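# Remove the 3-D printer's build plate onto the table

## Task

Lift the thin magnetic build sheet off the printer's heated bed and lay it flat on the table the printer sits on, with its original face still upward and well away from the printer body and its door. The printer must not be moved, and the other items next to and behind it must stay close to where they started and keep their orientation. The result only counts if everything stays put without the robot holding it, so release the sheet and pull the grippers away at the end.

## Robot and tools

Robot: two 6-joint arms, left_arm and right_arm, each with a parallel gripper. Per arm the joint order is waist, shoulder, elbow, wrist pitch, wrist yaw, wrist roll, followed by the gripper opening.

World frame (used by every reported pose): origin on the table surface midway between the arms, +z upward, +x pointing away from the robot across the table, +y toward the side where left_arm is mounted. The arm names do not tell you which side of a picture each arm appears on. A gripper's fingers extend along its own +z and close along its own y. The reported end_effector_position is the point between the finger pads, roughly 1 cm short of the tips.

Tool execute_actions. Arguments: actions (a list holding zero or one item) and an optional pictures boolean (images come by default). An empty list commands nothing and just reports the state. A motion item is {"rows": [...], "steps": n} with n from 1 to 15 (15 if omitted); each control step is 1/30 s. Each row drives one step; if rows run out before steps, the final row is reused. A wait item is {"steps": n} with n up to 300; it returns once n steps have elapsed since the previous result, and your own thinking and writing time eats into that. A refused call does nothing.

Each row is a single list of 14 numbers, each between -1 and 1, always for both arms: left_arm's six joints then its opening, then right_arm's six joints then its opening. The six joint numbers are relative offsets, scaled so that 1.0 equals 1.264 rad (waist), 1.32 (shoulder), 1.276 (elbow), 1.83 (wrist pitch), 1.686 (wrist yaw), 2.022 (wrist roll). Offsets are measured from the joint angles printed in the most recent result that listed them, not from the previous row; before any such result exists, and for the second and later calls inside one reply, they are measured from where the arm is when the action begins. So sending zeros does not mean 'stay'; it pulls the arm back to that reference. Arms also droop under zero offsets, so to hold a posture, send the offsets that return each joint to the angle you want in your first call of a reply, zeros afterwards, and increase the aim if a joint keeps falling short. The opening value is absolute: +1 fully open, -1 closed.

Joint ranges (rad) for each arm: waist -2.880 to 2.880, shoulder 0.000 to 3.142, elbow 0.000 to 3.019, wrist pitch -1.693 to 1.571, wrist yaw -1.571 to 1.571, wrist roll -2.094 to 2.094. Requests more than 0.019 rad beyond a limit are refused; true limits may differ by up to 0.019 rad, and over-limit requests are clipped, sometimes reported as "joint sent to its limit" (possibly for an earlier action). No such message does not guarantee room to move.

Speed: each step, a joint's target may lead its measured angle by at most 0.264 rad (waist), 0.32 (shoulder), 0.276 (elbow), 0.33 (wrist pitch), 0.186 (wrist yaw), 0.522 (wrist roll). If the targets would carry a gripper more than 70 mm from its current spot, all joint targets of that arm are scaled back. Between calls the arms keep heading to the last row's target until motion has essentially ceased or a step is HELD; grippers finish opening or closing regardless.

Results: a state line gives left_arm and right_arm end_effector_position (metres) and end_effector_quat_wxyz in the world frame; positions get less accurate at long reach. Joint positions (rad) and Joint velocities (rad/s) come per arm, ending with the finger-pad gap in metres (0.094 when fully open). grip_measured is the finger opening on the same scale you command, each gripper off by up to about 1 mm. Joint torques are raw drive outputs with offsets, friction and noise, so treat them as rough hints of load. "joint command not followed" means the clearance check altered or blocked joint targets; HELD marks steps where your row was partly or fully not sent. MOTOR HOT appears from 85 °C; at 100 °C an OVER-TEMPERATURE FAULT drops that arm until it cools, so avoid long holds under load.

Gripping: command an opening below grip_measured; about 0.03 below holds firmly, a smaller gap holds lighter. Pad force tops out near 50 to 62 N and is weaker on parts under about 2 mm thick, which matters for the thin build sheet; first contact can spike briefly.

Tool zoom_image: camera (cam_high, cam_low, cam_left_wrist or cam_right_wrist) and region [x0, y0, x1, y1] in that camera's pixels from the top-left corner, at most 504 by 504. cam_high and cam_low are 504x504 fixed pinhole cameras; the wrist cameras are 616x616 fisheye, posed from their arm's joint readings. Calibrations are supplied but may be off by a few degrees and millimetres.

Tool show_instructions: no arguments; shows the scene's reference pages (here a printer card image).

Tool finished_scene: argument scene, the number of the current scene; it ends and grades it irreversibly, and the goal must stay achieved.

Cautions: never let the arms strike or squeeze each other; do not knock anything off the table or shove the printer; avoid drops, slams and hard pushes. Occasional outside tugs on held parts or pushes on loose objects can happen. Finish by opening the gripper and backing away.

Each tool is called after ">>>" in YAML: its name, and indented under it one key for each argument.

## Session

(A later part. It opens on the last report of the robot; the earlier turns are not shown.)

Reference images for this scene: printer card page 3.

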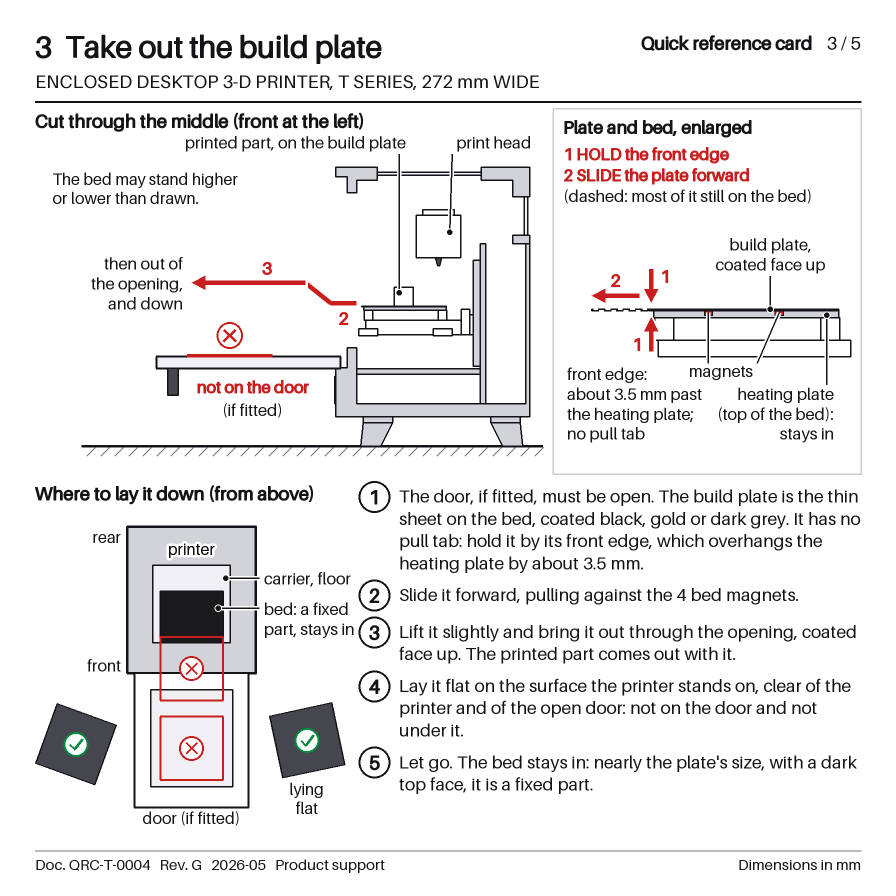

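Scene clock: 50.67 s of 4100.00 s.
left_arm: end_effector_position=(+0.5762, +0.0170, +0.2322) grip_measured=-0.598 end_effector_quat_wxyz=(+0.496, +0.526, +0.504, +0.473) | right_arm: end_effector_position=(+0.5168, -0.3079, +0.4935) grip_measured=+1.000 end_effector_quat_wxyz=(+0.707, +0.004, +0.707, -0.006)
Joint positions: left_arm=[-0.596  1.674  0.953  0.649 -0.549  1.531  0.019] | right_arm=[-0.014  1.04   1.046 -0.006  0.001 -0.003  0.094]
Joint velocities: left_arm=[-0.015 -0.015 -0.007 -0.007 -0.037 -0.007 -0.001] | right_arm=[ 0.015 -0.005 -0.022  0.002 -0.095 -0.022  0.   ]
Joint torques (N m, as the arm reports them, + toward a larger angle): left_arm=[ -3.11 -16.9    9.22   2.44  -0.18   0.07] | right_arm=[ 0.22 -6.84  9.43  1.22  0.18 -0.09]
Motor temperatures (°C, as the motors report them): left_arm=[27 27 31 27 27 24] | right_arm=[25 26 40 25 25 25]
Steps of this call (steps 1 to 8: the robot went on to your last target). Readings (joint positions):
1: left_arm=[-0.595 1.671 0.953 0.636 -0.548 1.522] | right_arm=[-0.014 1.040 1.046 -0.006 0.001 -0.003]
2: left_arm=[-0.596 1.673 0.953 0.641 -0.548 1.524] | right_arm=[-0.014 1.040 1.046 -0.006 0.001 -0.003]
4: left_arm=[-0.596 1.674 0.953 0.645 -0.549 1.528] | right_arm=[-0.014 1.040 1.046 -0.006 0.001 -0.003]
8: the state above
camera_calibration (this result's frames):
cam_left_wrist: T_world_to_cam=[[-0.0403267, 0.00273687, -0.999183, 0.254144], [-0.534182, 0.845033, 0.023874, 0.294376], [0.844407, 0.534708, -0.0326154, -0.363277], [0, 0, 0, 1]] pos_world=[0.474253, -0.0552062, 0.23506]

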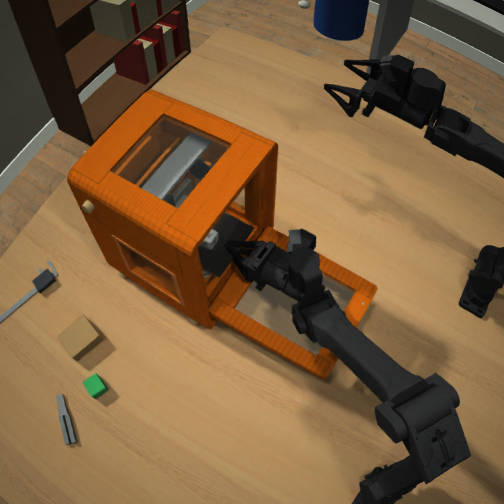

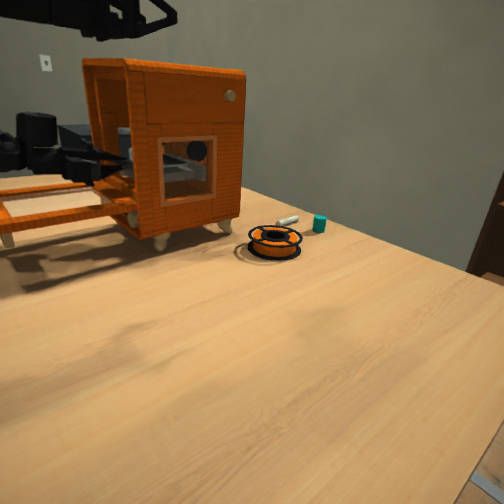

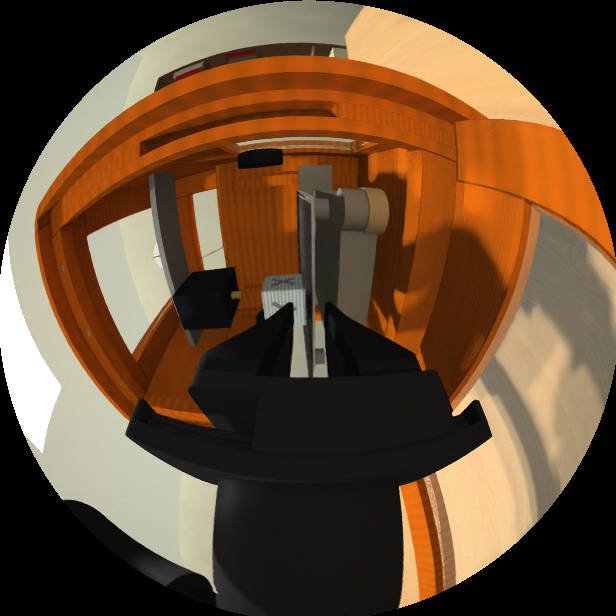

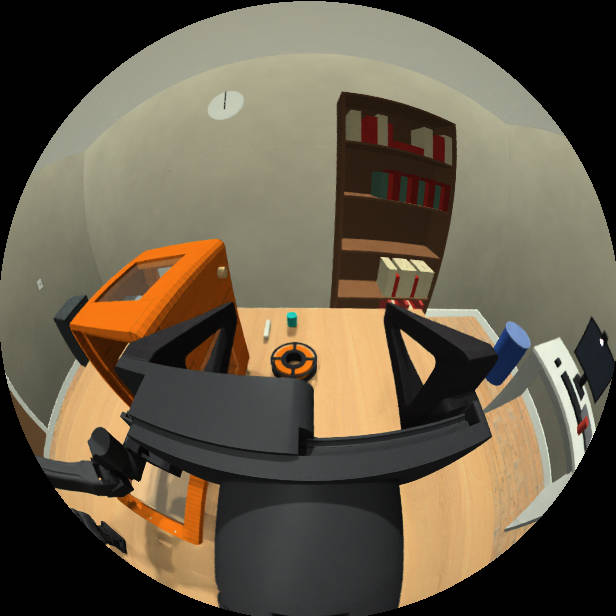

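>>> execute_actions:
  actions:
    - {"rows":[[0,0,0.02,0.012,0,0,-0.64,0,0,0,0,0,0,1],[0,0,0.02,0.015,0,0,-0.68,0,0,0,0,0,0,1],[0,0,0.02,0.018,0,0.008,-0.72,0,0,0,0,0,0,1],[0,0,0.02,0.021,0,0.01,-0.76,0,0,0,0,0,0,1],[0,0,0.02,0.024,0,0.012,-0.8,0,0,0,0,0,0,1],[0,0,0.02,0.026,0,0.012,-0.84,0,0,0,0,0,0,1],[0,0,0.02,0.026,0,0.012,-0.88,0,0,0,0,0,0,1],[0,0,0.02,0.026,0,0.012,-0.92,0,0,0,0,0,0,1],[0,0,0.02,0.026,0,0.012,-0.95,0,0,0,0,0,0,1],[0,0,0.02,0.026,0,0.012,-0.98,0,0,0,0,0,0,1],[0,0,0.02,0.026,0,0.012,-1,0,0,0,0,0,0,1]]}

Scene clock: 53.33 s of 4100.00 s.
left_arm: end_effector_position=(+0.5765, +0.0168, +0.2392) grip_measured=-0.991 end_effector_quat_wxyz=(+0.505, +0.518, +0.499, +0.477) | right_arm: end_effector_position=(+0.5168, -0.3079, +0.4935) grip_measured=+1.000 end_effector_quat_wxyz=(+0.707, +0.004, +0.707, -0.006)
Joint positions: left_arm=[-0.596  1.674  0.953  0.68  -0.549  1.54   0.   ] | right_arm=[-0.014  1.04   1.046 -0.006  0.001 -0.003  0.094]
Joint velocities: left_arm=[ 0.005 -0.024  0.007  0.002 -0.095 -0.066 -0.   ] | right_arm=[ 0.015 -0.005 -0.012 -0.017 -0.007 -0.051  0.   ]
Joint torques (N m, as the arm reports them, + toward a larger angle): left_arm=[ -2.3  -17.63   9.24   2.36  -0.07   0.08] | right_arm=[ 0.21 -6.87  9.43  1.22  0.17 -0.09]
Motor temperatures (°C, as the motors report them): left_arm=[27 27 31 27 27 24] | right_arm=[25 26 40 25 25 25]
Steps of this call (steps 1 to 30: the robot went on to your last target; steps 31 to 65: nothing new was sent; steps 66 to 80: all 15 steps of this action). Readings (joint positions):
66: left_arm=[-0.596 1.674 0.953 0.649 -0.549 1.534] | right_arm=[-0.014 1.040 1.046 -0.006 0.001 -0.003]
67: left_arm=[-0.596 1.674 0.953 0.652 -0.549 1.534] | right_arm=[-0.014 1.040 1.046 -0.006 0.001 -0.003]
69: left_arm=[-0.596 1.674 0.953 0.660 -0.549 1.534] | right_arm=[-0.014 1.040 1.046 -0.006 0.001 -0.003]
73: left_arm=[-0.596 1.674 0.953 0.673 -0.549 1.538] | right_arm=[-0.014 1.040 1.046 -0.006 0.001 -0.003]
80: the state above
camera_calibration (this result's frames):
cam_left_wrist: T_world_to_cam=[[-0.0137246, -0.00626369, -0.999886, 0.24611], [-0.534172, 0.845373, 0.0020364, 0.299786], [0.845264, 0.534139, -0.0149483, -0.367918], [0, 0, 0, 1]] pos_world=[0.474503, -0.0553699, 0.239972]

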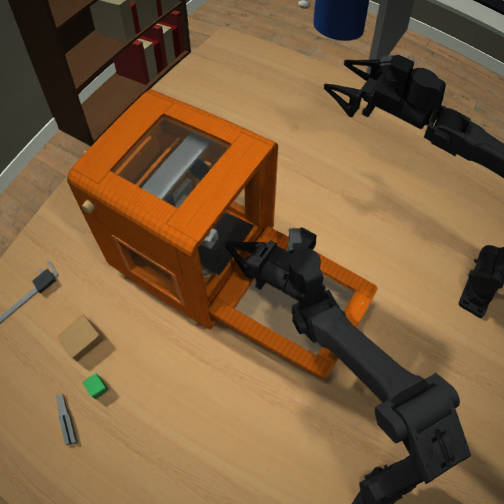

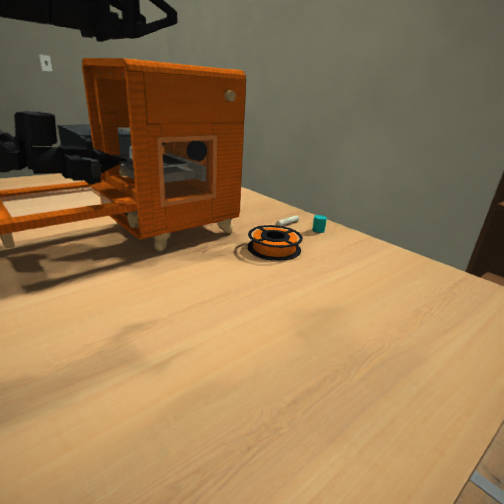

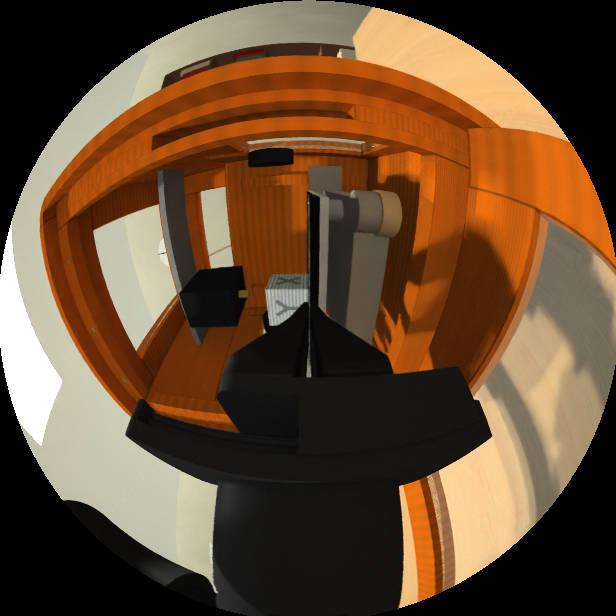

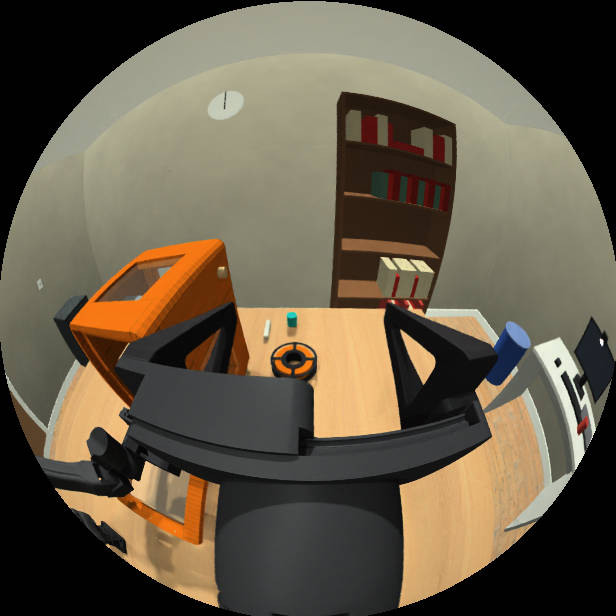

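>>> execute_actions:
  actions:
    - {"rows":[[-0.009,-0.02,-0.003,0.01,-0.002,0,-1,0,0,0,0,0,0,1],[-0.012,-0.026,-0.009,0.01,-0.004,0,-1,0,0,0,0,0,0,1],[-0.017,-0.035,-0.018,0.01,-0.007,0,-1,0,0,0,0,0,0,1],[-0.023,-0.045,-0.029,0.01,-0.011,0,-1,0,0,0,0,0,0,1],[-0.029,-0.056,-0.04,0.01,-0.016,0,-1,0,0,0,0,0,0,1],[-0.036,-0.067,-0.052,0.01,-0.021,0,-1,0,0,0,0,0,0,1],[-0.043,-0.078,-0.064,0.01,-0.026,0,-1,0,0,0,0,0,0,1],[-0.05,-0.089,-0.076,0.01,-0.032,0,-1,0,0,0,0,0,0,1],[-0.057,-0.1,-0.088,0.01,-0.038,0,-1,0,0,0,0,0,0,1],[-0.065,-0.111,-0.1,0.01,-0.044,0,-1,0,0,0,0,0,0,1],[-0.073,-0.122,-0.112,0.01,-0.05,0,-1,0,0,0,0,0,0,1],[-0.081,-0.133,-0.124,0.01,-0.056,0,-1,0,0,0,0,0,0,1],[-0.088,-0.143,-0.134,0.01,-0.061,0,-1,0,0,0,0,0,0,1],[-0.093,-0.15,-0.142,0.01,-0.066,0,-1,0,0,0,0,0,0,1],[-0.096,-0.155,-0.148,0.01,-0.069,0,-1,0,0,0,0,0,0,1]]}
  pictures: false

>>> execute_actions:
  actions:
    - {"steps":6}
  pictures: false

>>> execute_actions:
  actions:
    - {"rows":[[-0.01,-0.02,-0.003,0,-0.003,0,-1,0,0,0,0,0,0,1],[-0.014,-0.026,-0.008,0,-0.006,0,-1,0,0,0,0,0,0,1],[-0.021,-0.035,-0.016,-0.002,-0.011,0,-1,0,0,0,0,0,0,1],[-0.029,-0.046,-0.025,-0.004,-0.017,0,-1,0,0,0,0,0,0,1],[-0.038,-0.057,-0.035,-0.005,-0.024,0,-1,0,0,0,0,0,0,1],[-0.048,-0.069,-0.045,-0.007,-0.031,0,-1,0,0,0,0,0,0,1],[-0.058,-0.081,-0.055,-0.008,-0.038,0,-1,0,0,0,0,0,0,1],[-0.068,-0.093,-0.065,-0.01,-0.046,0,-1,0,0,0,0,0,0,1],[-0.078,-0.104,-0.075,-0.011,-0.054,0,-1,0,0,0,0,0,0,1],[-0.089,-0.115,-0.085,-0.012,-0.062,0,-1,0,0,0,0,0,0,1],[-0.1,-0.126,-0.095,-0.013,-0.07,0,-1,0,0,0,0,0,0,1],[-0.111,-0.137,-0.105,-0.014,-0.078,0,-1,0,0,0,0,0,0,1],[-0.12,-0.147,-0.114,-0.015,-0.086,0,-1,0,0,0,0,0,0,1],[-0.127,-0.155,-0.121,-0.016,-0.092,0,-1,0,0,0,0,0,0,1],[-0.132,-0.16,-0.126,-0.017,-0.096,0,-1,0,0,0,0,0,0,1]]}
  pictures: false

>>> execute_actions:
  actions:
    - {"steps":8}

Scene clock: 59.70 s of 4100.00 s.
left_arm: end_effector_position=(+0.4962, +0.0181, +0.2478) grip_measured=-0.991 end_effector_quat_wxyz=(+0.502, +0.520, +0.498, +0.479) | right_arm: end_effector_position=(+0.5168, -0.3079, +0.4935) grip_measured=+1.000 end_effector_quat_wxyz=(+0.707, +0.004, +0.707, -0.006)
Joint positions: left_arm=[-0.7    1.509  0.779  0.681 -0.655  1.54   0.   ] | right_arm=[-0.014  1.04   1.046 -0.006  0.001 -0.003  0.094]
Joint velocities: left_arm=[-0.288 -0.366 -0.3    0.002 -0.198 -0.007  0.   ] | right_arm=[ 0.005 -0.015 -0.007  0.002 -0.007  0.037  0.   ]
Joint torques (N m, as the arm reports them, + toward a larger angle): left_arm=[ -2.32 -15.97   7.62   2.4   -0.2   -0.04] | right_arm=[ 0.23 -6.87  9.43  1.24  0.18 -0.09]
Motor temperatures (°C, as the motors report them): left_arm=[27 27 31 27 27 24] | right_arm=[25 26 40 25 25 25]
Steps of this call (steps 1 to 15: the robot went on to your last target; steps 16 to 90: nothing new was sent; then 2.87 s passed at rest; steps 91 to 105: all 15 steps of this action). Readings (joint positions):
91: left_arm=[-0.596 1.674 0.953 0.681 -0.549 1.540] | right_arm=[-0.014 1.040 1.046 -0.006 0.001 -0.003]
92: left_arm=[-0.596 1.673 0.953 0.681 -0.550 1.540] | right_arm=[-0.014 1.040 1.046 -0.006 0.001 -0.003]
94: left_arm=[-0.599 1.666 0.944 0.681 -0.557 1.540] | right_arm=[-0.014 1.040 1.046 -0.006 0.001 -0.003]
98: left_arm=[-0.621 1.616 0.888 0.681 -0.592 1.540] | right_arm=[-0.014 1.040 1.046 -0.006 0.001 -0.003]
105: the state above

Scene clock: 59.90 s of 4100.00 s.
left_arm: end_effector_position=(+0.4857, +0.0151, +0.2524) grip_measured=-0.991 end_effector_quat_wxyz=(+0.507, +0.521, +0.495, +0.476) | right_arm: end_effector_position=(+0.5168, -0.3079, +0.4935) grip_measured=+1.000 end_effector_quat_wxyz=(+0.707, +0.004, +0.707, -0.006)
Joint positions: left_arm=[-0.718  1.485  0.762  0.681 -0.662  1.54   0.   ] | right_arm=[-0.014  1.04   1.046 -0.006  0.001 -0.003  0.094]
Joint velocities: left_arm=[-0.005 -0.015 -0.002  0.007 -0.066  0.081  0.001] | right_arm=[ 0.015  0.005 -0.007  0.002  0.022 -0.022  0.   ]
Joint torques (N m, as the arm reports them, + toward a larger angle): left_arm=[ -2.67 -15.59   7.56   2.39  -0.19  -0.04] | right_arm=[ 0.2  -6.87  9.42  1.23  0.18 -0.09]
Motor temperatures (°C, as the motors report them): left_arm=[27 27 31 27 27 24] | right_arm=[25 26 40 25 25 25]
Steps of this call (steps 1 to 6: the robot went on to your last target). Readings (joint positions):
1: left_arm=[-0.709 1.498 0.770 0.681 -0.659 1.540] | right_arm=[-0.014 1.040 1.046 -0.006 0.001 -0.003]
2: left_arm=[-0.715 1.490 0.765 0.681 -0.660 1.540] | right_arm=[-0.014 1.040 1.046 -0.006 0.001 -0.003]
4: left_arm=[-0.718 1.485 0.762 0.681 -0.660 1.540] | right_arm=[-0.014 1.040 1.046 -0.006 0.001 -0.003]
6: the state above

Scene clock: 60.40 s of 4100.00 s.
left_arm: end_effector_position=(+0.4025, +0.0182, +0.2629) grip_measured=-0.991 end_effector_quat_wxyz=(+0.508, +0.519, +0.493, +0.479) | right_arm: end_effector_position=(+0.5168, -0.3079, +0.4935) grip_measured=+1.000 end_effector_quat_wxyz=(+0.707, +0.004, +0.707, -0.006)
Joint positions: left_arm=[-0.866  1.308  0.616  0.655 -0.811  1.54   0.   ] | right_arm=[-0.014  1.04   1.046 -0.006  0.001 -0.003  0.094]
Joint velocities: left_arm=[-0.337 -0.425 -0.242 -0.046 -0.212 -0.051  0.   ] | right_arm=[-0.005  0.005 -0.012  0.002  0.037 -0.037  0.   ]
Joint torques (N m, as the arm reports them, + toward a larger angle): left_arm=[ -2.04 -11.41   7.56   1.5   -0.17  -0.04] | right_arm=[ 0.18 -6.83  9.43  1.23  0.17 -0.09]
Motor temperatures (°C, as the motors report them): left_arm=[27 27 31 27 27 24] | right_arm=[25 26 40 25 25 25]
Steps of this call (steps 1 to 15: all 15 steps of this action). Readings (joint positions):
1: left_arm=[-0.719 1.485 0.761 0.681 -0.662 1.540] | right_arm=[-0.014 1.040 1.046 -0.006 0.001 -0.003]
2: left_arm=[-0.719 1.484 0.760 0.681 -0.665 1.540] | right_arm=[-0.014 1.040 1.046 -0.006 0.001 -0.003]
4: left_arm=[-0.724 1.477 0.750 0.679 -0.679 1.540] | right_arm=[-0.014 1.040 1.046 -0.006 0.001 -0.003]
8: left_arm=[-0.760 1.429 0.701 0.667 -0.725 1.540] | right_arm=[-0.014 1.040 1.046 -0.006 0.001 -0.003]
15: the state above

Scene clock: 60.67 s of 4100.00 s.
left_arm: end_effector_position=(+0.3925, +0.0177, +0.2667) grip_measured=-0.991 end_effector_quat_wxyz=(+0.513, +0.519, +0.491, +0.476) | right_arm: end_effector_position=(+0.5168, -0.3079, +0.4935) grip_measured=+1.000 end_effector_quat_wxyz=(+0.707, +0.004, +0.707, -0.006)
Joint positions: left_arm=[-0.885  1.281  0.601  0.651 -0.82   1.54   0.   ] | right_arm=[-0.014  1.04   1.046 -0.006  0.001 -0.003  0.094]
Joint velocities: left_arm=[-0.015 -0.024  0.007 -0.002  0.051 -0.066  0.001] | right_arm=[-0.015  0.005 -0.007 -0.002 -0.037  0.022  0.   ]
Joint torques (N m, as the arm reports them, + toward a larger angle): left_arm=[ -2.62 -11.09   7.62   1.52  -0.18  -0.04] | right_arm=[ 0.24 -6.76  9.43  1.22  0.17 -0.09]
Motor temperatures (°C, as the motors report them): left_arm=[27 27 31 27 27 24] | right_arm=[25 26 40 25 25 25]
Steps of this call (steps 1 to 8: the robot went on to your last target). Readings (joint positions):
1: left_arm=[-0.876 1.295 0.608 0.654 -0.816 1.540] | right_arm=[-0.014 1.040 1.046 -0.006 0.001 -0.003]
2: left_arm=[-0.882 1.287 0.603 0.653 -0.818 1.540] | right_arm=[-0.014 1.040 1.046 -0.006 0.001 -0.003]
4: left_arm=[-0.885 1.281 0.601 0.653 -0.819 1.540] | right_arm=[-0.014 1.040 1.046 -0.006 0.001 -0.003]
8: the state above
camera_calibration (this result's frames):
cam_left_wrist: T_world_to_cam=[[0.0000853714, -0.00603281, -0.999982, 0.265693], [-0.518444, 0.855096, -0.00520298, 0.196273], [0.855111, 0.518435, -0.00305468, -0.219219], [0, 0, 0, 1]] pos_world=[0.289191, -0.0525789, 0.26604]

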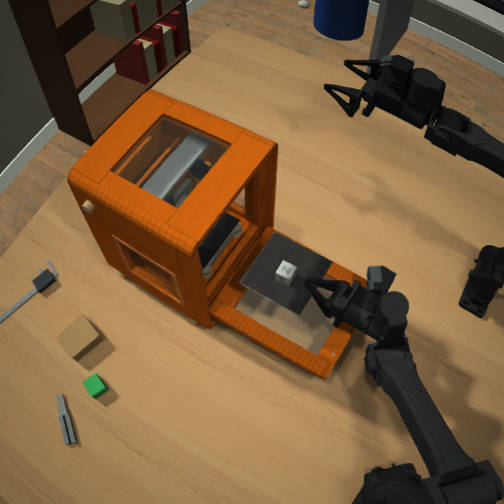

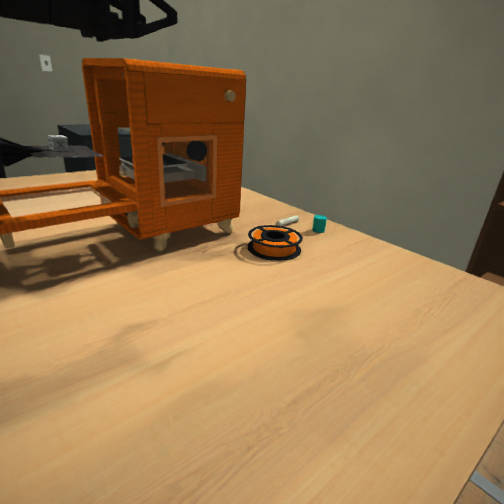

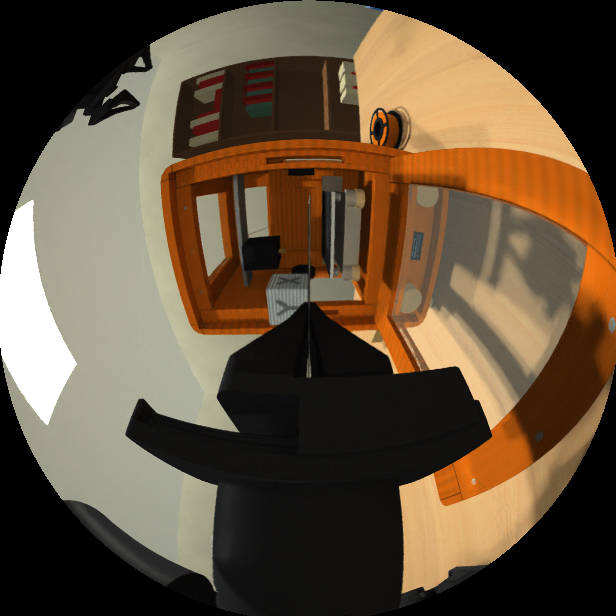

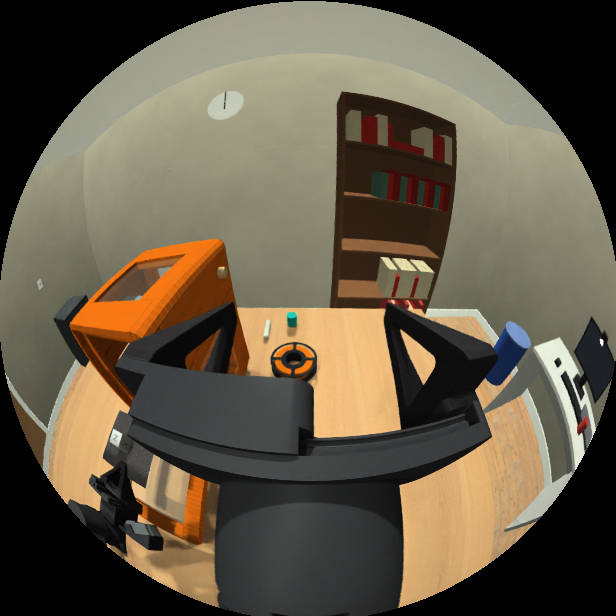

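>>> execute_actions:
  actions:
    - {"rows":[[0.005,-0.02,-0.006,-0.003,0.004,0.005,-1,0,0,0,0,0,0,1],[0.012,-0.035,-0.016,-0.007,0.009,0.01,-1,0,0,0,0,0,0,1],[0.024,-0.058,-0.03,-0.013,0.018,0.012,-1,0,0,0,0,0,0,1],[0.04,-0.085,-0.047,-0.02,0.03,0.014,-1,0,0,0,0,0,0,1],[0.058,-0.115,-0.065,-0.028,0.043,0.016,-1,0,0,0,0,0,0,1],[0.077,-0.145,-0.084,-0.037,0.058,0.018,-1,0,0,0,0,0,0,1],[0.096,-0.175,-0.103,-0.046,0.072,0.02,-1,0,0,0,0,0,0,1],[0.115,-0.205,-0.122,-0.055,0.086,0.022,-1,0,0,0,0,0,0,1],[0.134,-0.235,-0.141,-0.064,0.1,0.022,-1,0,0,0,0,0,0,1],[0.153,-0.265,-0.16,-0.073,0.115,0.022,-1,0,0,0,0,0,0,1],[0.172,-0.295,-0.178,-0.082,0.129,0.022,-1,0,0,0,0,0,0,1],[0.19,-0.323,-0.195,-0.091,0.142,0.022,-1,0,0,0,0,0,0,1],[0.205,-0.346,-0.21,-0.099,0.154,0.022,-1,0,0,0,0,0,0,1],[0.217,-0.364,-0.221,-0.104,0.163,0.022,-1,0,0,0,0,0,0,1],[0.225,-0.375,-0.228,-0.108,0.169,0.022,-1,0,0,0,0,0,0,1]]}
  pictures: false

>>> execute_actions:
  actions:
    - {"steps":8}
  pictures: false

>>> execute_actions:
  actions:
    - {"rows":[[0.015,0,0.02,0.004,0.008,0,-1,0,0,0,0,0,0,1],[0.035,0,0.02,0.004,0.02,0,-1,0,0,0,0,0,0,1],[0.065,0,0.02,0.004,0.036,0,-1,0,0,0,0,0,0,1],[0.105,0,0.02,0.004,0.058,0,-1,0,0,0,0,0,0,1],[0.15,0,0.02,0.004,0.084,0,-1,0,0,0,0,0,0,1],[0.2,0,0.02,0.004,0.11,0,-1,0,0,0,0,0,0,1],[0.25,0,0.02,0.004,0.138,0,-1,0,0,0,0,0,0,1],[0.3,0,0.02,0.004,0.166,0,-1,0,0,0,0,0,0,1],[0.35,0,0.02,0.004,0.194,0,-1,0,0,0,0,0,0,1],[0.4,0,0.02,0.004,0.222,0,-1,0,0,0,0,0,0,1],[0.445,0,0.02,0.004,0.248,0,-1,0,0,0,0,0,0,1],[0.485,0,0.02,0.004,0.272,0,-1,0,0,0,0,0,0,1],[0.52,0,0.02,0.004,0.292,0,-1,0,0,0,0,0,0,1],[0.55,0,0.02,0.004,0.31,0,-1,0,0,0,0,0,0,1],[0.57,0,0.02,0.004,0.321,0,-1,0,0,0,0,0,0,1]]}
  pictures: false

>>> execute_actions:
  actions:
    - {"steps":10}

Scene clock: 66.30 s of 4100.00 s.
left_arm: end_effector_position=(+0.3530, +0.1567, +0.2736) grip_measured=-0.991 end_effector_quat_wxyz=(+0.515, +0.520, +0.483, +0.482) | right_arm: end_effector_position=(+0.5168, -0.3079, +0.4935) grip_measured=+1.000 end_effector_quat_wxyz=(+0.707, +0.004, +0.707, -0.006)
Joint positions: left_arm=[-0.624  0.815  0.332  0.476 -0.553  1.571  0.   ] | right_arm=[-0.014  1.04   1.046 -0.006  0.001 -0.003  0.094]
Joint velocities: left_arm=[ 0.464 -0.894 -0.452 -0.33   0.315  0.066  0.001] | right_arm=[ 0.005 -0.015  0.002 -0.007 -0.051  0.022  0.   ]
Joint torques (N m, as the arm reports them, + toward a larger angle): left_arm=[-2.73 -1.46  8.82  1.68  0.17  0.05] | right_arm=[ 0.2  -6.85  9.43  1.21  0.18 -0.09]
Motor temperatures (°C, as the motors report them): left_arm=[27 26 31 27 27 24] | right_arm=[25 27 41 25 25 25]
Steps of this call (steps 1 to 60: the robot went on to your last target; steps 61 to 120: nothing new was sent; then 1.13 s passed at rest; steps 121 to 135: all 15 steps of this action). Readings (joint positions):
121: left_arm=[-0.886 1.287 0.598 0.649 -0.818 1.540] | right_arm=[-0.014 1.040 1.046 -0.006 0.001 -0.003]
122: left_arm=[-0.885 1.284 0.596 0.646 -0.813 1.541] | right_arm=[-0.014 1.040 1.046 -0.006 0.001 -0.003]
124: left_arm=[-0.879 1.261 0.577 0.632 -0.783 1.546] | right_arm=[-0.014 1.040 1.046 -0.006 0.001 -0.003]
128: left_arm=[-0.809 1.125 0.487 0.577 -0.694 1.560] | right_arm=[-0.014 1.040 1.046 -0.006 0.001 -0.003]
135: the state above

Scene clock: 66.57 s of 4100.00 s.
left_arm: end_effector_position=(+0.3481, +0.1675, +0.2632) grip_measured=-0.991 end_effector_quat_wxyz=(+0.505, +0.526, +0.485, +0.483) | right_arm: end_effector_position=(+0.5168, -0.3079, +0.4935) grip_measured=+1.000 end_effector_quat_wxyz=(+0.707, +0.004, +0.707, -0.006)
Joint positions: left_arm=[-0.601  0.784  0.304  0.451 -0.538  1.574  0.   ] | right_arm=[-0.014  1.04   1.046 -0.006  0.001 -0.003  0.094]
Joint velocities: left_arm=[-0.005  0.044 -0.017 -0.042  0.037  0.022 -0.001] | right_arm=[-0.005 -0.005  0.007  0.007 -0.007  0.007  0.   ]
Joint torques (N m, as the arm reports them, + toward a larger angle): left_arm=[-2.3  -3.25  8.83  1.78  0.05  0.03] | right_arm=[ 0.22 -6.87  9.44  1.24  0.17 -0.09]
Motor temperatures (°C, as the motors report them): left_arm=[27 26 31 27 27 24] | right_arm=[25 27 41 25 25 25]
Steps of this call (steps 1 to 8: the robot went on to your last target). Readings (joint positions):
1: left_arm=[-0.611 0.791 0.319 0.467 -0.547 1.571] | right_arm=[-0.014 1.040 1.046 -0.006 0.001 -0.003]
2: left_arm=[-0.604 0.776 0.310 0.462 -0.545 1.572] | right_arm=[-0.014 1.040 1.046 -0.006 0.001 -0.003]
4: left_arm=[-0.601 0.773 0.304 0.455 -0.541 1.573] | right_arm=[-0.014 1.040 1.046 -0.006 0.001 -0.003]
8: the state above

Scene clock: 67.07 s of 4100.00 s.
left_arm: end_effector_position=(+0.3851, +0.3315, +0.2621) grip_measured=-0.991 end_effector_quat_wxyz=(+0.467, +0.483, +0.530, +0.517) | right_arm: end_effector_position=(+0.5168, -0.3079, +0.4935) grip_measured=+1.000 end_effector_quat_wxyz=(+0.707, +0.004, +0.707, -0.006)
Joint positions: left_arm=[ 0.071  0.785  0.304  0.451 -0.026  1.574  0.   ] | right_arm=[-0.014  1.04   1.046 -0.006  0.001 -0.003  0.094]
Joint velocities: left_arm=[ 1.177 -0.005  0.002  0.002  0.608  0.051 -0.001] | right_arm=[ 0.005  0.005 -0.002  0.002 -0.007 -0.037  0.   ]
Joint torques (N m, as the arm reports them, + toward a larger angle): left_arm=[-4.13 -3.68 10.39  2.04  0.19 -0.04] | right_arm=[ 0.25 -6.83  9.43  1.22  0.18 -0.1 ]
Motor temperatures (°C, as the motors report them): left_arm=[27 26 31 27 27 24] | right_arm=[25 27 41 25 25 25]
Steps of this call (steps 1 to 15: all 15 steps of this action). Readings (joint positions):
1: left_arm=[-0.600 0.784 0.304 0.451 -0.534 1.574] | right_arm=[-0.014 1.040 1.046 -0.006 0.001 -0.003]
2: left_arm=[-0.596 0.785 0.304 0.451 -0.520 1.574] | right_arm=[-0.014 1.040 1.046 -0.006 0.001 -0.003]
4: left_arm=[-0.564 0.785 0.304 0.451 -0.466 1.574] | right_arm=[-0.014 1.040 1.046 -0.006 0.001 -0.003]
8: left_arm=[-0.362 0.785 0.304 0.451 -0.296 1.574] | right_arm=[-0.014 1.040 1.046 -0.006 0.001 -0.003]
15: the state above

Scene clock: 67.40 s of 4100.00 s.
left_arm: end_effector_position=(+0.3832, +0.3500, +0.2621) grip_measured=-0.991 end_effector_quat_wxyz=(+0.458, +0.474, +0.539, +0.524) | right_arm: end_effector_position=(+0.5168, -0.3079, +0.4935) grip_measured=+1.000 end_effector_quat_wxyz=(+0.707, +0.004, +0.707, -0.006)
Joint positions: left_arm=[ 0.131  0.785  0.304  0.451 -0.     1.574  0.   ] | right_arm=[-0.014  1.04   1.046 -0.006  0.001 -0.003  0.094]
Joint velocities: left_arm=[-0.015 -0.015  0.022 -0.017 -0.022 -0.007 -0.   ] | right_arm=[-0.024  0.005  0.007  0.007  0.066 -0.022  0.   ]
Joint torques (N m, as the arm reports them, + toward a larger angle): left_arm=[-3.15 -3.61 10.37  2.09  0.07 -0.04] | right_arm=[ 0.19 -6.86  9.44  1.23  0.17 -0.09]
Motor temperatures (°C, as the motors report them): left_arm=[27 26 31 27 27 24] | right_arm=[25 27 41 25 25 25]
Steps of this call (steps 1 to 10: the robot went on to your last target). Readings (joint positions):
1: left_arm=[0.104 0.785 0.304 0.451 -0.013 1.574] | right_arm=[-0.014 1.040 1.046 -0.006 0.001 -0.003]
2: left_arm=[0.124 0.785 0.304 0.451 -0.011 1.574] | right_arm=[-0.014 1.040 1.046 -0.006 0.001 -0.003]
4: left_arm=[0.133 0.785 0.304 0.451 -0.006 1.574] | right_arm=[-0.014 1.040 1.046 -0.006 0.001 -0.003]
8: left_arm=[0.131 0.785 0.304 0.451 -0.000 1.574] | right_arm=[-0.014 1.040 1.046 -0.006 0.001 -0.003]
10: the state above
camera_calibration (this result's frames):
cam_left_wrist: T_world_to_cam=[[-0.00935934, 0.00491104, -0.999944, 0.26293], [-0.675254, 0.737518, 0.00994247, 0.00452269], [0.737526, 0.675309, -0.00358649, -0.393256], [0, 0, 0, 1]] pos_world=[0.295551, 0.260942, 0.26146]

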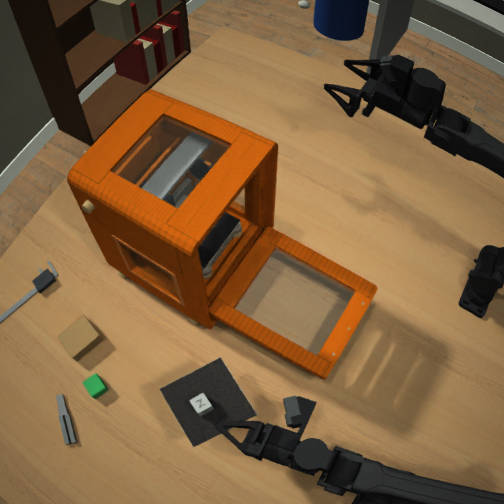

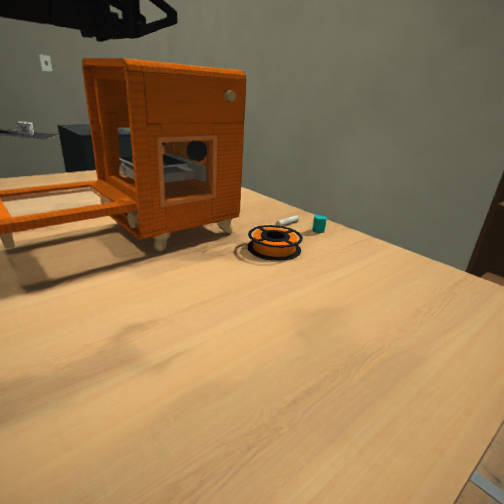

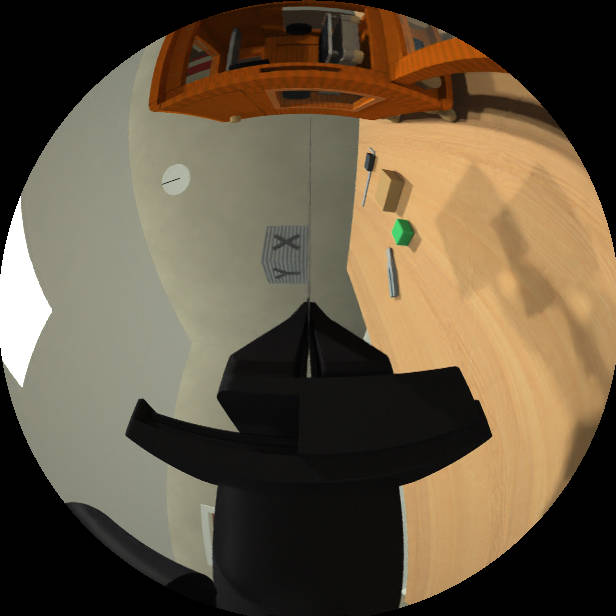

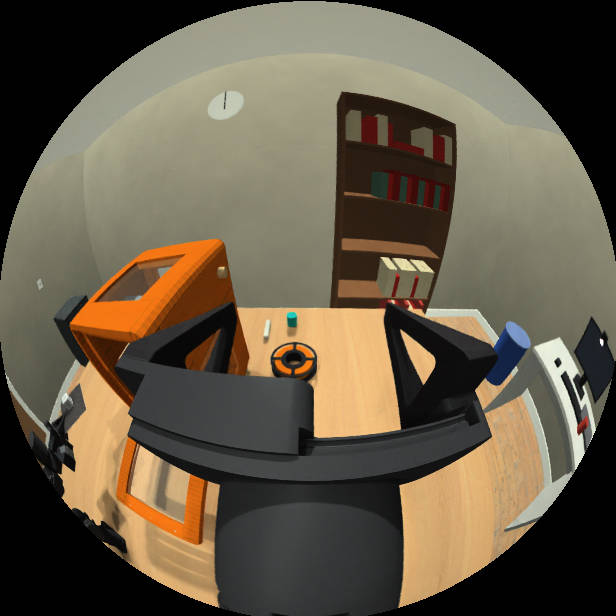

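>>> zoom_image:
  camera: "cam_high"
  region: [150,340,300,490]

Region (150, 340, 300, 490) of cam_high's 504x504 image, scaled by 3.360, with more detail than that image has.

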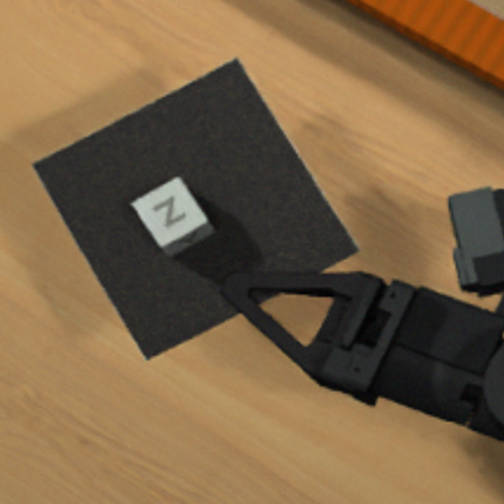

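>>> execute_actions:
  actions:
    - {"rows":[[0,0.01,0.02,0.012,0,0.008,-1,0,0,0,0,0,0,1],[0,0.022,0.02,0.018,0,0.012,-1,0,0,0,0,0,0,1],[0,0.04,0.02,0.026,0,0.016,-1,0,0,0,0,0,0,1],[0,0.062,0.02,0.036,0,0.021,-1,0,0,0,0,0,0,1],[0,0.087,0.02,0.048,0,0.027,-1,0,0,0,0,0,0,1],[0,0.115,0.02,0.061,0,0.033,-1,0,0,0,0,0,0,1],[0,0.143,0.02,0.074,0,0.039,-1,0,0,0,0,0,0,1],[0,0.171,0.02,0.087,0,0.045,-1,0,0,0,0,0,0,1],[0,0.2,0.02,0.1,0,0.051,-1,0,0,0,0,0,0,1],[0,0.228,0.02,0.113,0,0.057,-1,0,0,0,0,0,0,1],[0,0.255,0.02,0.126,0,0.063,-1,0,0,0,0,0,0,1],[0,0.28,0.02,0.138,0,0.069,-1,0,0,0,0,0,0,1],[0,0.3,0.02,0.148,0,0.074,-1,0,0,0,0,0,0,1],[0,0.315,0.02,0.155,0,0.078,-1,0,0,0,0,0,0,1],[0,0.325,0.02,0.16,0,0.08,-1,0,0,0,0,0,0,1]]}
  pictures: false

>>> execute_actions:
  actions:
    - {"steps":8}
  pictures: false

>>> execute_actions:
  actions:
    - {"rows":[[0,0.01,0.02,0.013,0,0.008,-1,0,0,0,0,0,0,1],[0,0.02,0.02,0.019,0,0.012,-1,0,0,0,0,0,0,1],[0,0.035,0.02,0.027,0,0.016,-1,0,0,0,0,0,0,1],[0,0.053,0.02,0.036,0,0.02,-1,0,0,0,0,0,0,1],[0,0.073,0.02,0.046,0,0.025,-1,0,0,0,0,0,0,1],[0,0.095,0.02,0.057,0,0.03,-1,0,0,0,0,0,0,1],[0,0.117,0.02,0.068,0,0.035,-1,0,0,0,0,0,0,1],[0,0.139,0.02,0.079,0,0.04,-1,0,0,0,0,0,0,1],[0,0.161,0.02,0.09,0,0.045,-1,0,0,0,0,0,0,1],[0,0.182,0.02,0.1,0,0.05,-1,0,0,0,0,0,0,1],[0,0.201,0.02,0.109,0,0.054,-1,0,0,0,0,0,0,1],[0,0.218,0.02,0.117,0,0.058,-1,0,0,0,0,0,0,1],[0,0.232,0.02,0.124,0,0.061,-1,0,0,0,0,0,0,1],[0,0.243,0.02,0.128,0,0.063,-1,0,0,0,0,0,0,1],[0,0.25,0.02,0.13,0,0.064,-1,0,0,0,0,0,0,1]]}
  pictures: false

>>> execute_actions:
  actions:
    - {"steps":10}

>>> zoom_image:
  camera: "cam_high"
  region: [130,330,300,500]

Scene clock: 75.80 s of 4100.00 s.
left_arm: end_effector_position=(+0.4234, +0.3553, +0.1598) grip_measured=-0.991 end_effector_quat_wxyz=(+0.387, +0.545, +0.553, +0.498) | right_arm: end_effector_position=(+0.5168, -0.3079, +0.4935) grip_measured=+1.000 end_effector_quat_wxyz=(+0.707, +0.004, +0.707, -0.006)
Joint positions: left_arm=[ 0.131  1.196  0.304  0.686 -0.     1.688  0.   ] | right_arm=[-0.014  1.04   1.046 -0.006  0.001 -0.003  0.094]
Joint velocities: left_arm=[-0.024  0.757  0.012  0.374 -0.007  0.3   -0.   ] | right_arm=[ 0.005  0.005  0.002 -0.002 -0.066 -0.022  0.   ]
Joint torques (N m, as the arm reports them, + toward a larger angle): left_arm=[-2.51 -9.89  8.39  2.94 -0.03  0.  ] | right_arm=[ 0.21 -6.9   9.43  1.22  0.17 -0.1 ]
Motor temperatures (°C, as the motors report them): left_arm=[27 26 31 27 27 24] | right_arm=[25 27 41 25 25 25]
Steps of this call (steps 1 to 30: the robot went on to your last target; steps 31 to 90: nothing new was sent; then 4.90 s passed at rest; steps 91 to 105: all 15 steps of this action). Readings (joint positions):
91: left_arm=[0.131 0.785 0.304 0.451 -0.000 1.575] | right_arm=[-0.014 1.040 1.046 -0.006 0.001 -0.003]
92: left_arm=[0.131 0.788 0.304 0.453 -0.000 1.577] | right_arm=[-0.014 1.040 1.046 -0.006 0.001 -0.003]
94: left_arm=[0.131 0.808 0.304 0.470 -0.000 1.585] | right_arm=[-0.014 1.040 1.046 -0.006 0.001 -0.003]
98: left_arm=[0.131 0.926 0.304 0.547 -0.000 1.615] | right_arm=[-0.014 1.040 1.046 -0.006 0.001 -0.003]
105: the state above

Scene clock: 76.07 s of 4100.00 s.
left_arm: end_effector_position=(+0.4259, +0.3557, +0.1523) grip_measured=-0.991 end_effector_quat_wxyz=(+0.378, +0.555, +0.545, +0.502) | right_arm: end_effector_position=(+0.5168, -0.3079, +0.4935) grip_measured=+1.000 end_effector_quat_wxyz=(+0.707, +0.004, +0.707, -0.006)
Joint positions: left_arm=[ 0.131  1.233  0.304  0.717 -0.     1.72   0.   ] | right_arm=[-0.014  1.04   1.046 -0.006  0.001 -0.003  0.094]
Joint velocities: left_arm=[ 0.005 -0.024 -0.002  0.017 -0.051 -0.022 -0.   ] | right_arm=[-0.015 -0.005 -0.027  0.002  0.022  0.051  0.   ]
Joint torques (N m, as the arm reports them, + toward a larger angle): left_arm=[-2.54 -9.01  8.09  2.76 -0.03  0.04] | right_arm=[ 0.23 -6.84  9.42  1.22  0.18 -0.09]
Motor temperatures (°C, as the motors report them): left_arm=[27 26 31 27 27 24] | right_arm=[25 27 41 25 25 25]
Steps of this call (steps 1 to 8: the robot went on to your last target). Readings (joint positions):
1: left_arm=[0.131 1.218 0.304 0.696 -0.000 1.696] | right_arm=[-0.014 1.040 1.046 -0.006 0.001 -0.003]
2: left_arm=[0.131 1.231 0.304 0.701 -0.000 1.702] | right_arm=[-0.014 1.040 1.046 -0.006 0.001 -0.003]
4: left_arm=[0.131 1.236 0.304 0.706 -0.000 1.711] | right_arm=[-0.014 1.040 1.046 -0.006 0.001 -0.003]
8: the state above

Scene clock: 76.57 s of 4100.00 s.
left_arm: end_effector_position=(+0.4320, +0.3565, +0.0662) grip_measured=-0.991 end_effector_quat_wxyz=(+0.325, +0.609, +0.544, +0.477) | right_arm: end_effector_position=(+0.5168, -0.3079, +0.4935) grip_measured=+1.000 end_effector_quat_wxyz=(+0.707, +0.004, +0.707, -0.006)
Joint positions: left_arm=[ 0.131  1.552  0.304  0.909 -0.     1.814  0.   ] | right_arm=[-0.014  1.04   1.046 -0.006  0.001 -0.003  0.094]
Joint velocities: left_arm=[ 0.005  0.532 -0.017  0.242 -0.007  0.227  0.001] | right_arm=[-0.005 -0.005 -0.002  0.012 -0.007  0.066  0.   ]
Joint torques (N m, as the arm reports them, + toward a larger angle): left_arm=[ -2.52 -11.64   5.99   2.94   0.     0.03] | right_arm=[ 0.23 -6.84  9.43  1.22  0.18 -0.09]
Motor temperatures (°C, as the motors report them): left_arm=[27 26 31 27 27 24] | right_arm=[25 27 41 25 25 25]
Steps of this call (steps 1 to 15: all 15 steps of this action). Readings (joint positions):
1: left_arm=[0.131 1.234 0.304 0.718 -0.000 1.721] | right_arm=[-0.014 1.040 1.046 -0.006 0.001 -0.003]
2: left_arm=[0.131 1.236 0.304 0.720 -0.000 1.723] | right_arm=[-0.014 1.040 1.046 -0.006 0.001 -0.003]
4: left_arm=[0.131 1.254 0.304 0.737 -0.000 1.731] | right_arm=[-0.014 1.040 1.046 -0.006 0.001 -0.003]
8: left_arm=[0.131 1.349 0.304 0.804 -0.000 1.757] | right_arm=[-0.014 1.040 1.046 -0.006 0.001 -0.003]
15: the state above

Scene clock: 76.90 s of 4100.00 s.
left_arm: end_effector_position=(+0.4330, +0.3566, +0.0646) grip_measured=-0.991 end_effector_quat_wxyz=(+0.322, +0.612, +0.536, +0.484) | right_arm: end_effector_position=(+0.5168, -0.3079, +0.4935) grip_measured=+1.000 end_effector_quat_wxyz=(+0.707, +0.004, +0.707, -0.006)
Joint positions: left_arm=[ 0.131  1.572  0.304  0.937 -0.     1.835  0.   ] | right_arm=[-0.014  1.04   1.046 -0.006  0.001 -0.003  0.094]
Joint velocities: left_arm=[-0.005  0.005  0.007 -0.012 -0.007  0.037  0.   ] | right_arm=[ 0.015  0.015 -0.007  0.012 -0.095  0.051  0.   ]
Joint torques (N m, as the arm reports them, + toward a larger angle): left_arm=[ -2.41 -10.84   5.83   2.41  -0.02   0.07] | right_arm=[ 0.21 -6.8   9.42  1.22  0.17 -0.09]
Motor temperatures (°C, as the motors report them): left_arm=[27 26 31 27 27 24] | right_arm=[25 27 41 25 25 25]
Steps of this call (steps 1 to 10: the robot went on to your last target). Readings (joint positions):
1: left_arm=[0.131 1.566 0.304 0.918 -0.000 1.819] | right_arm=[-0.014 1.040 1.046 -0.006 0.001 -0.003]
2: left_arm=[0.131 1.572 0.304 0.927 -0.000 1.822] | right_arm=[-0.014 1.040 1.046 -0.006 0.001 -0.003]
4: left_arm=[0.131 1.572 0.304 0.937 -0.000 1.827] | right_arm=[-0.014 1.040 1.046 -0.006 0.001 -0.003]
8: left_arm=[0.131 1.572 0.304 0.937 -0.000 1.834] | right_arm=[-0.014 1.040 1.046 -0.006 0.001 -0.003]
10: the state above
camera_calibration (this result's frames):
cam_left_wrist: T_world_to_cam=[[-0.325237, 0.223651, -0.918804, 0.119415], [-0.575177, 0.724442, 0.379941, -0.0272686], [0.750594, 0.652046, -0.106976, -0.425845], [0, 0, 0, 1]] pos_world=[0.342791, 0.270718, 0.074524]

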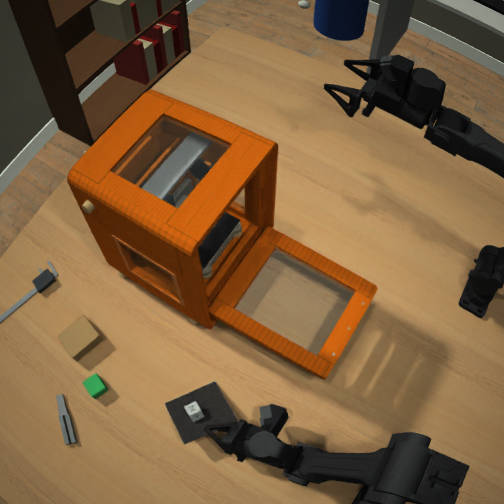

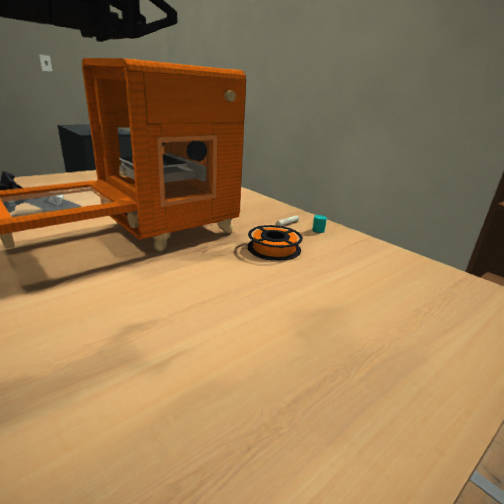

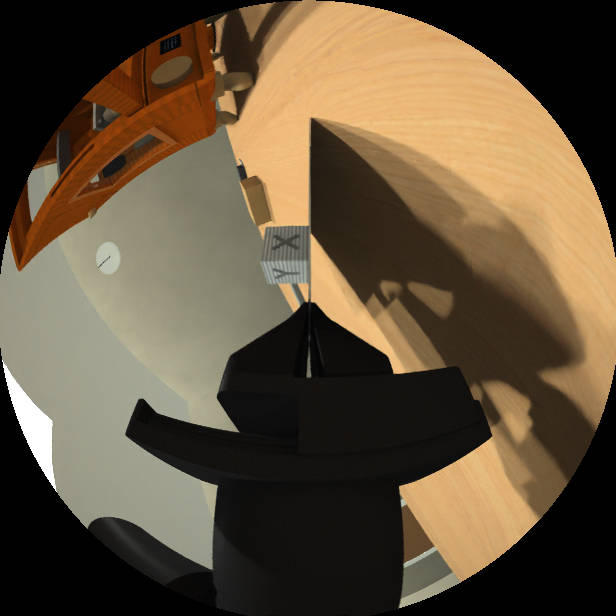

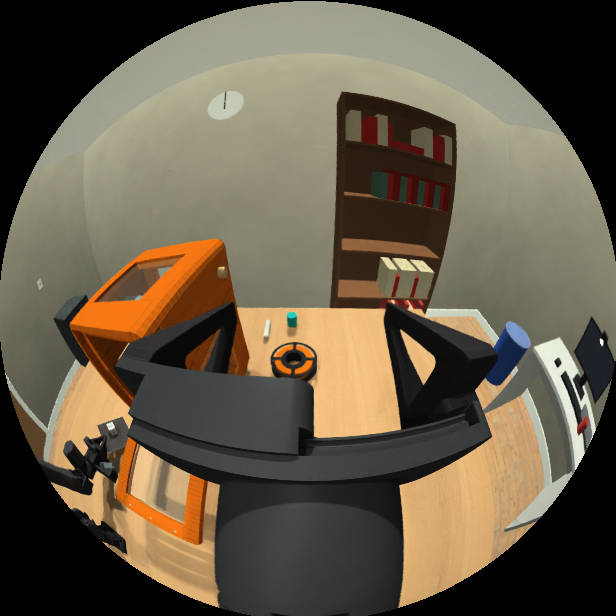

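Region (130, 330, 300, 500) of cam_high's 504x504 image, scaled by 2.965, with more detail than that image has.

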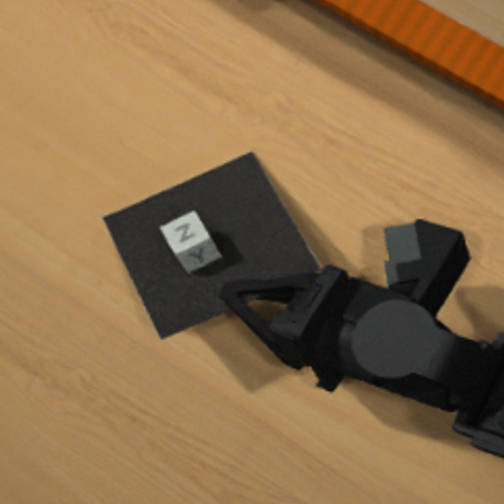

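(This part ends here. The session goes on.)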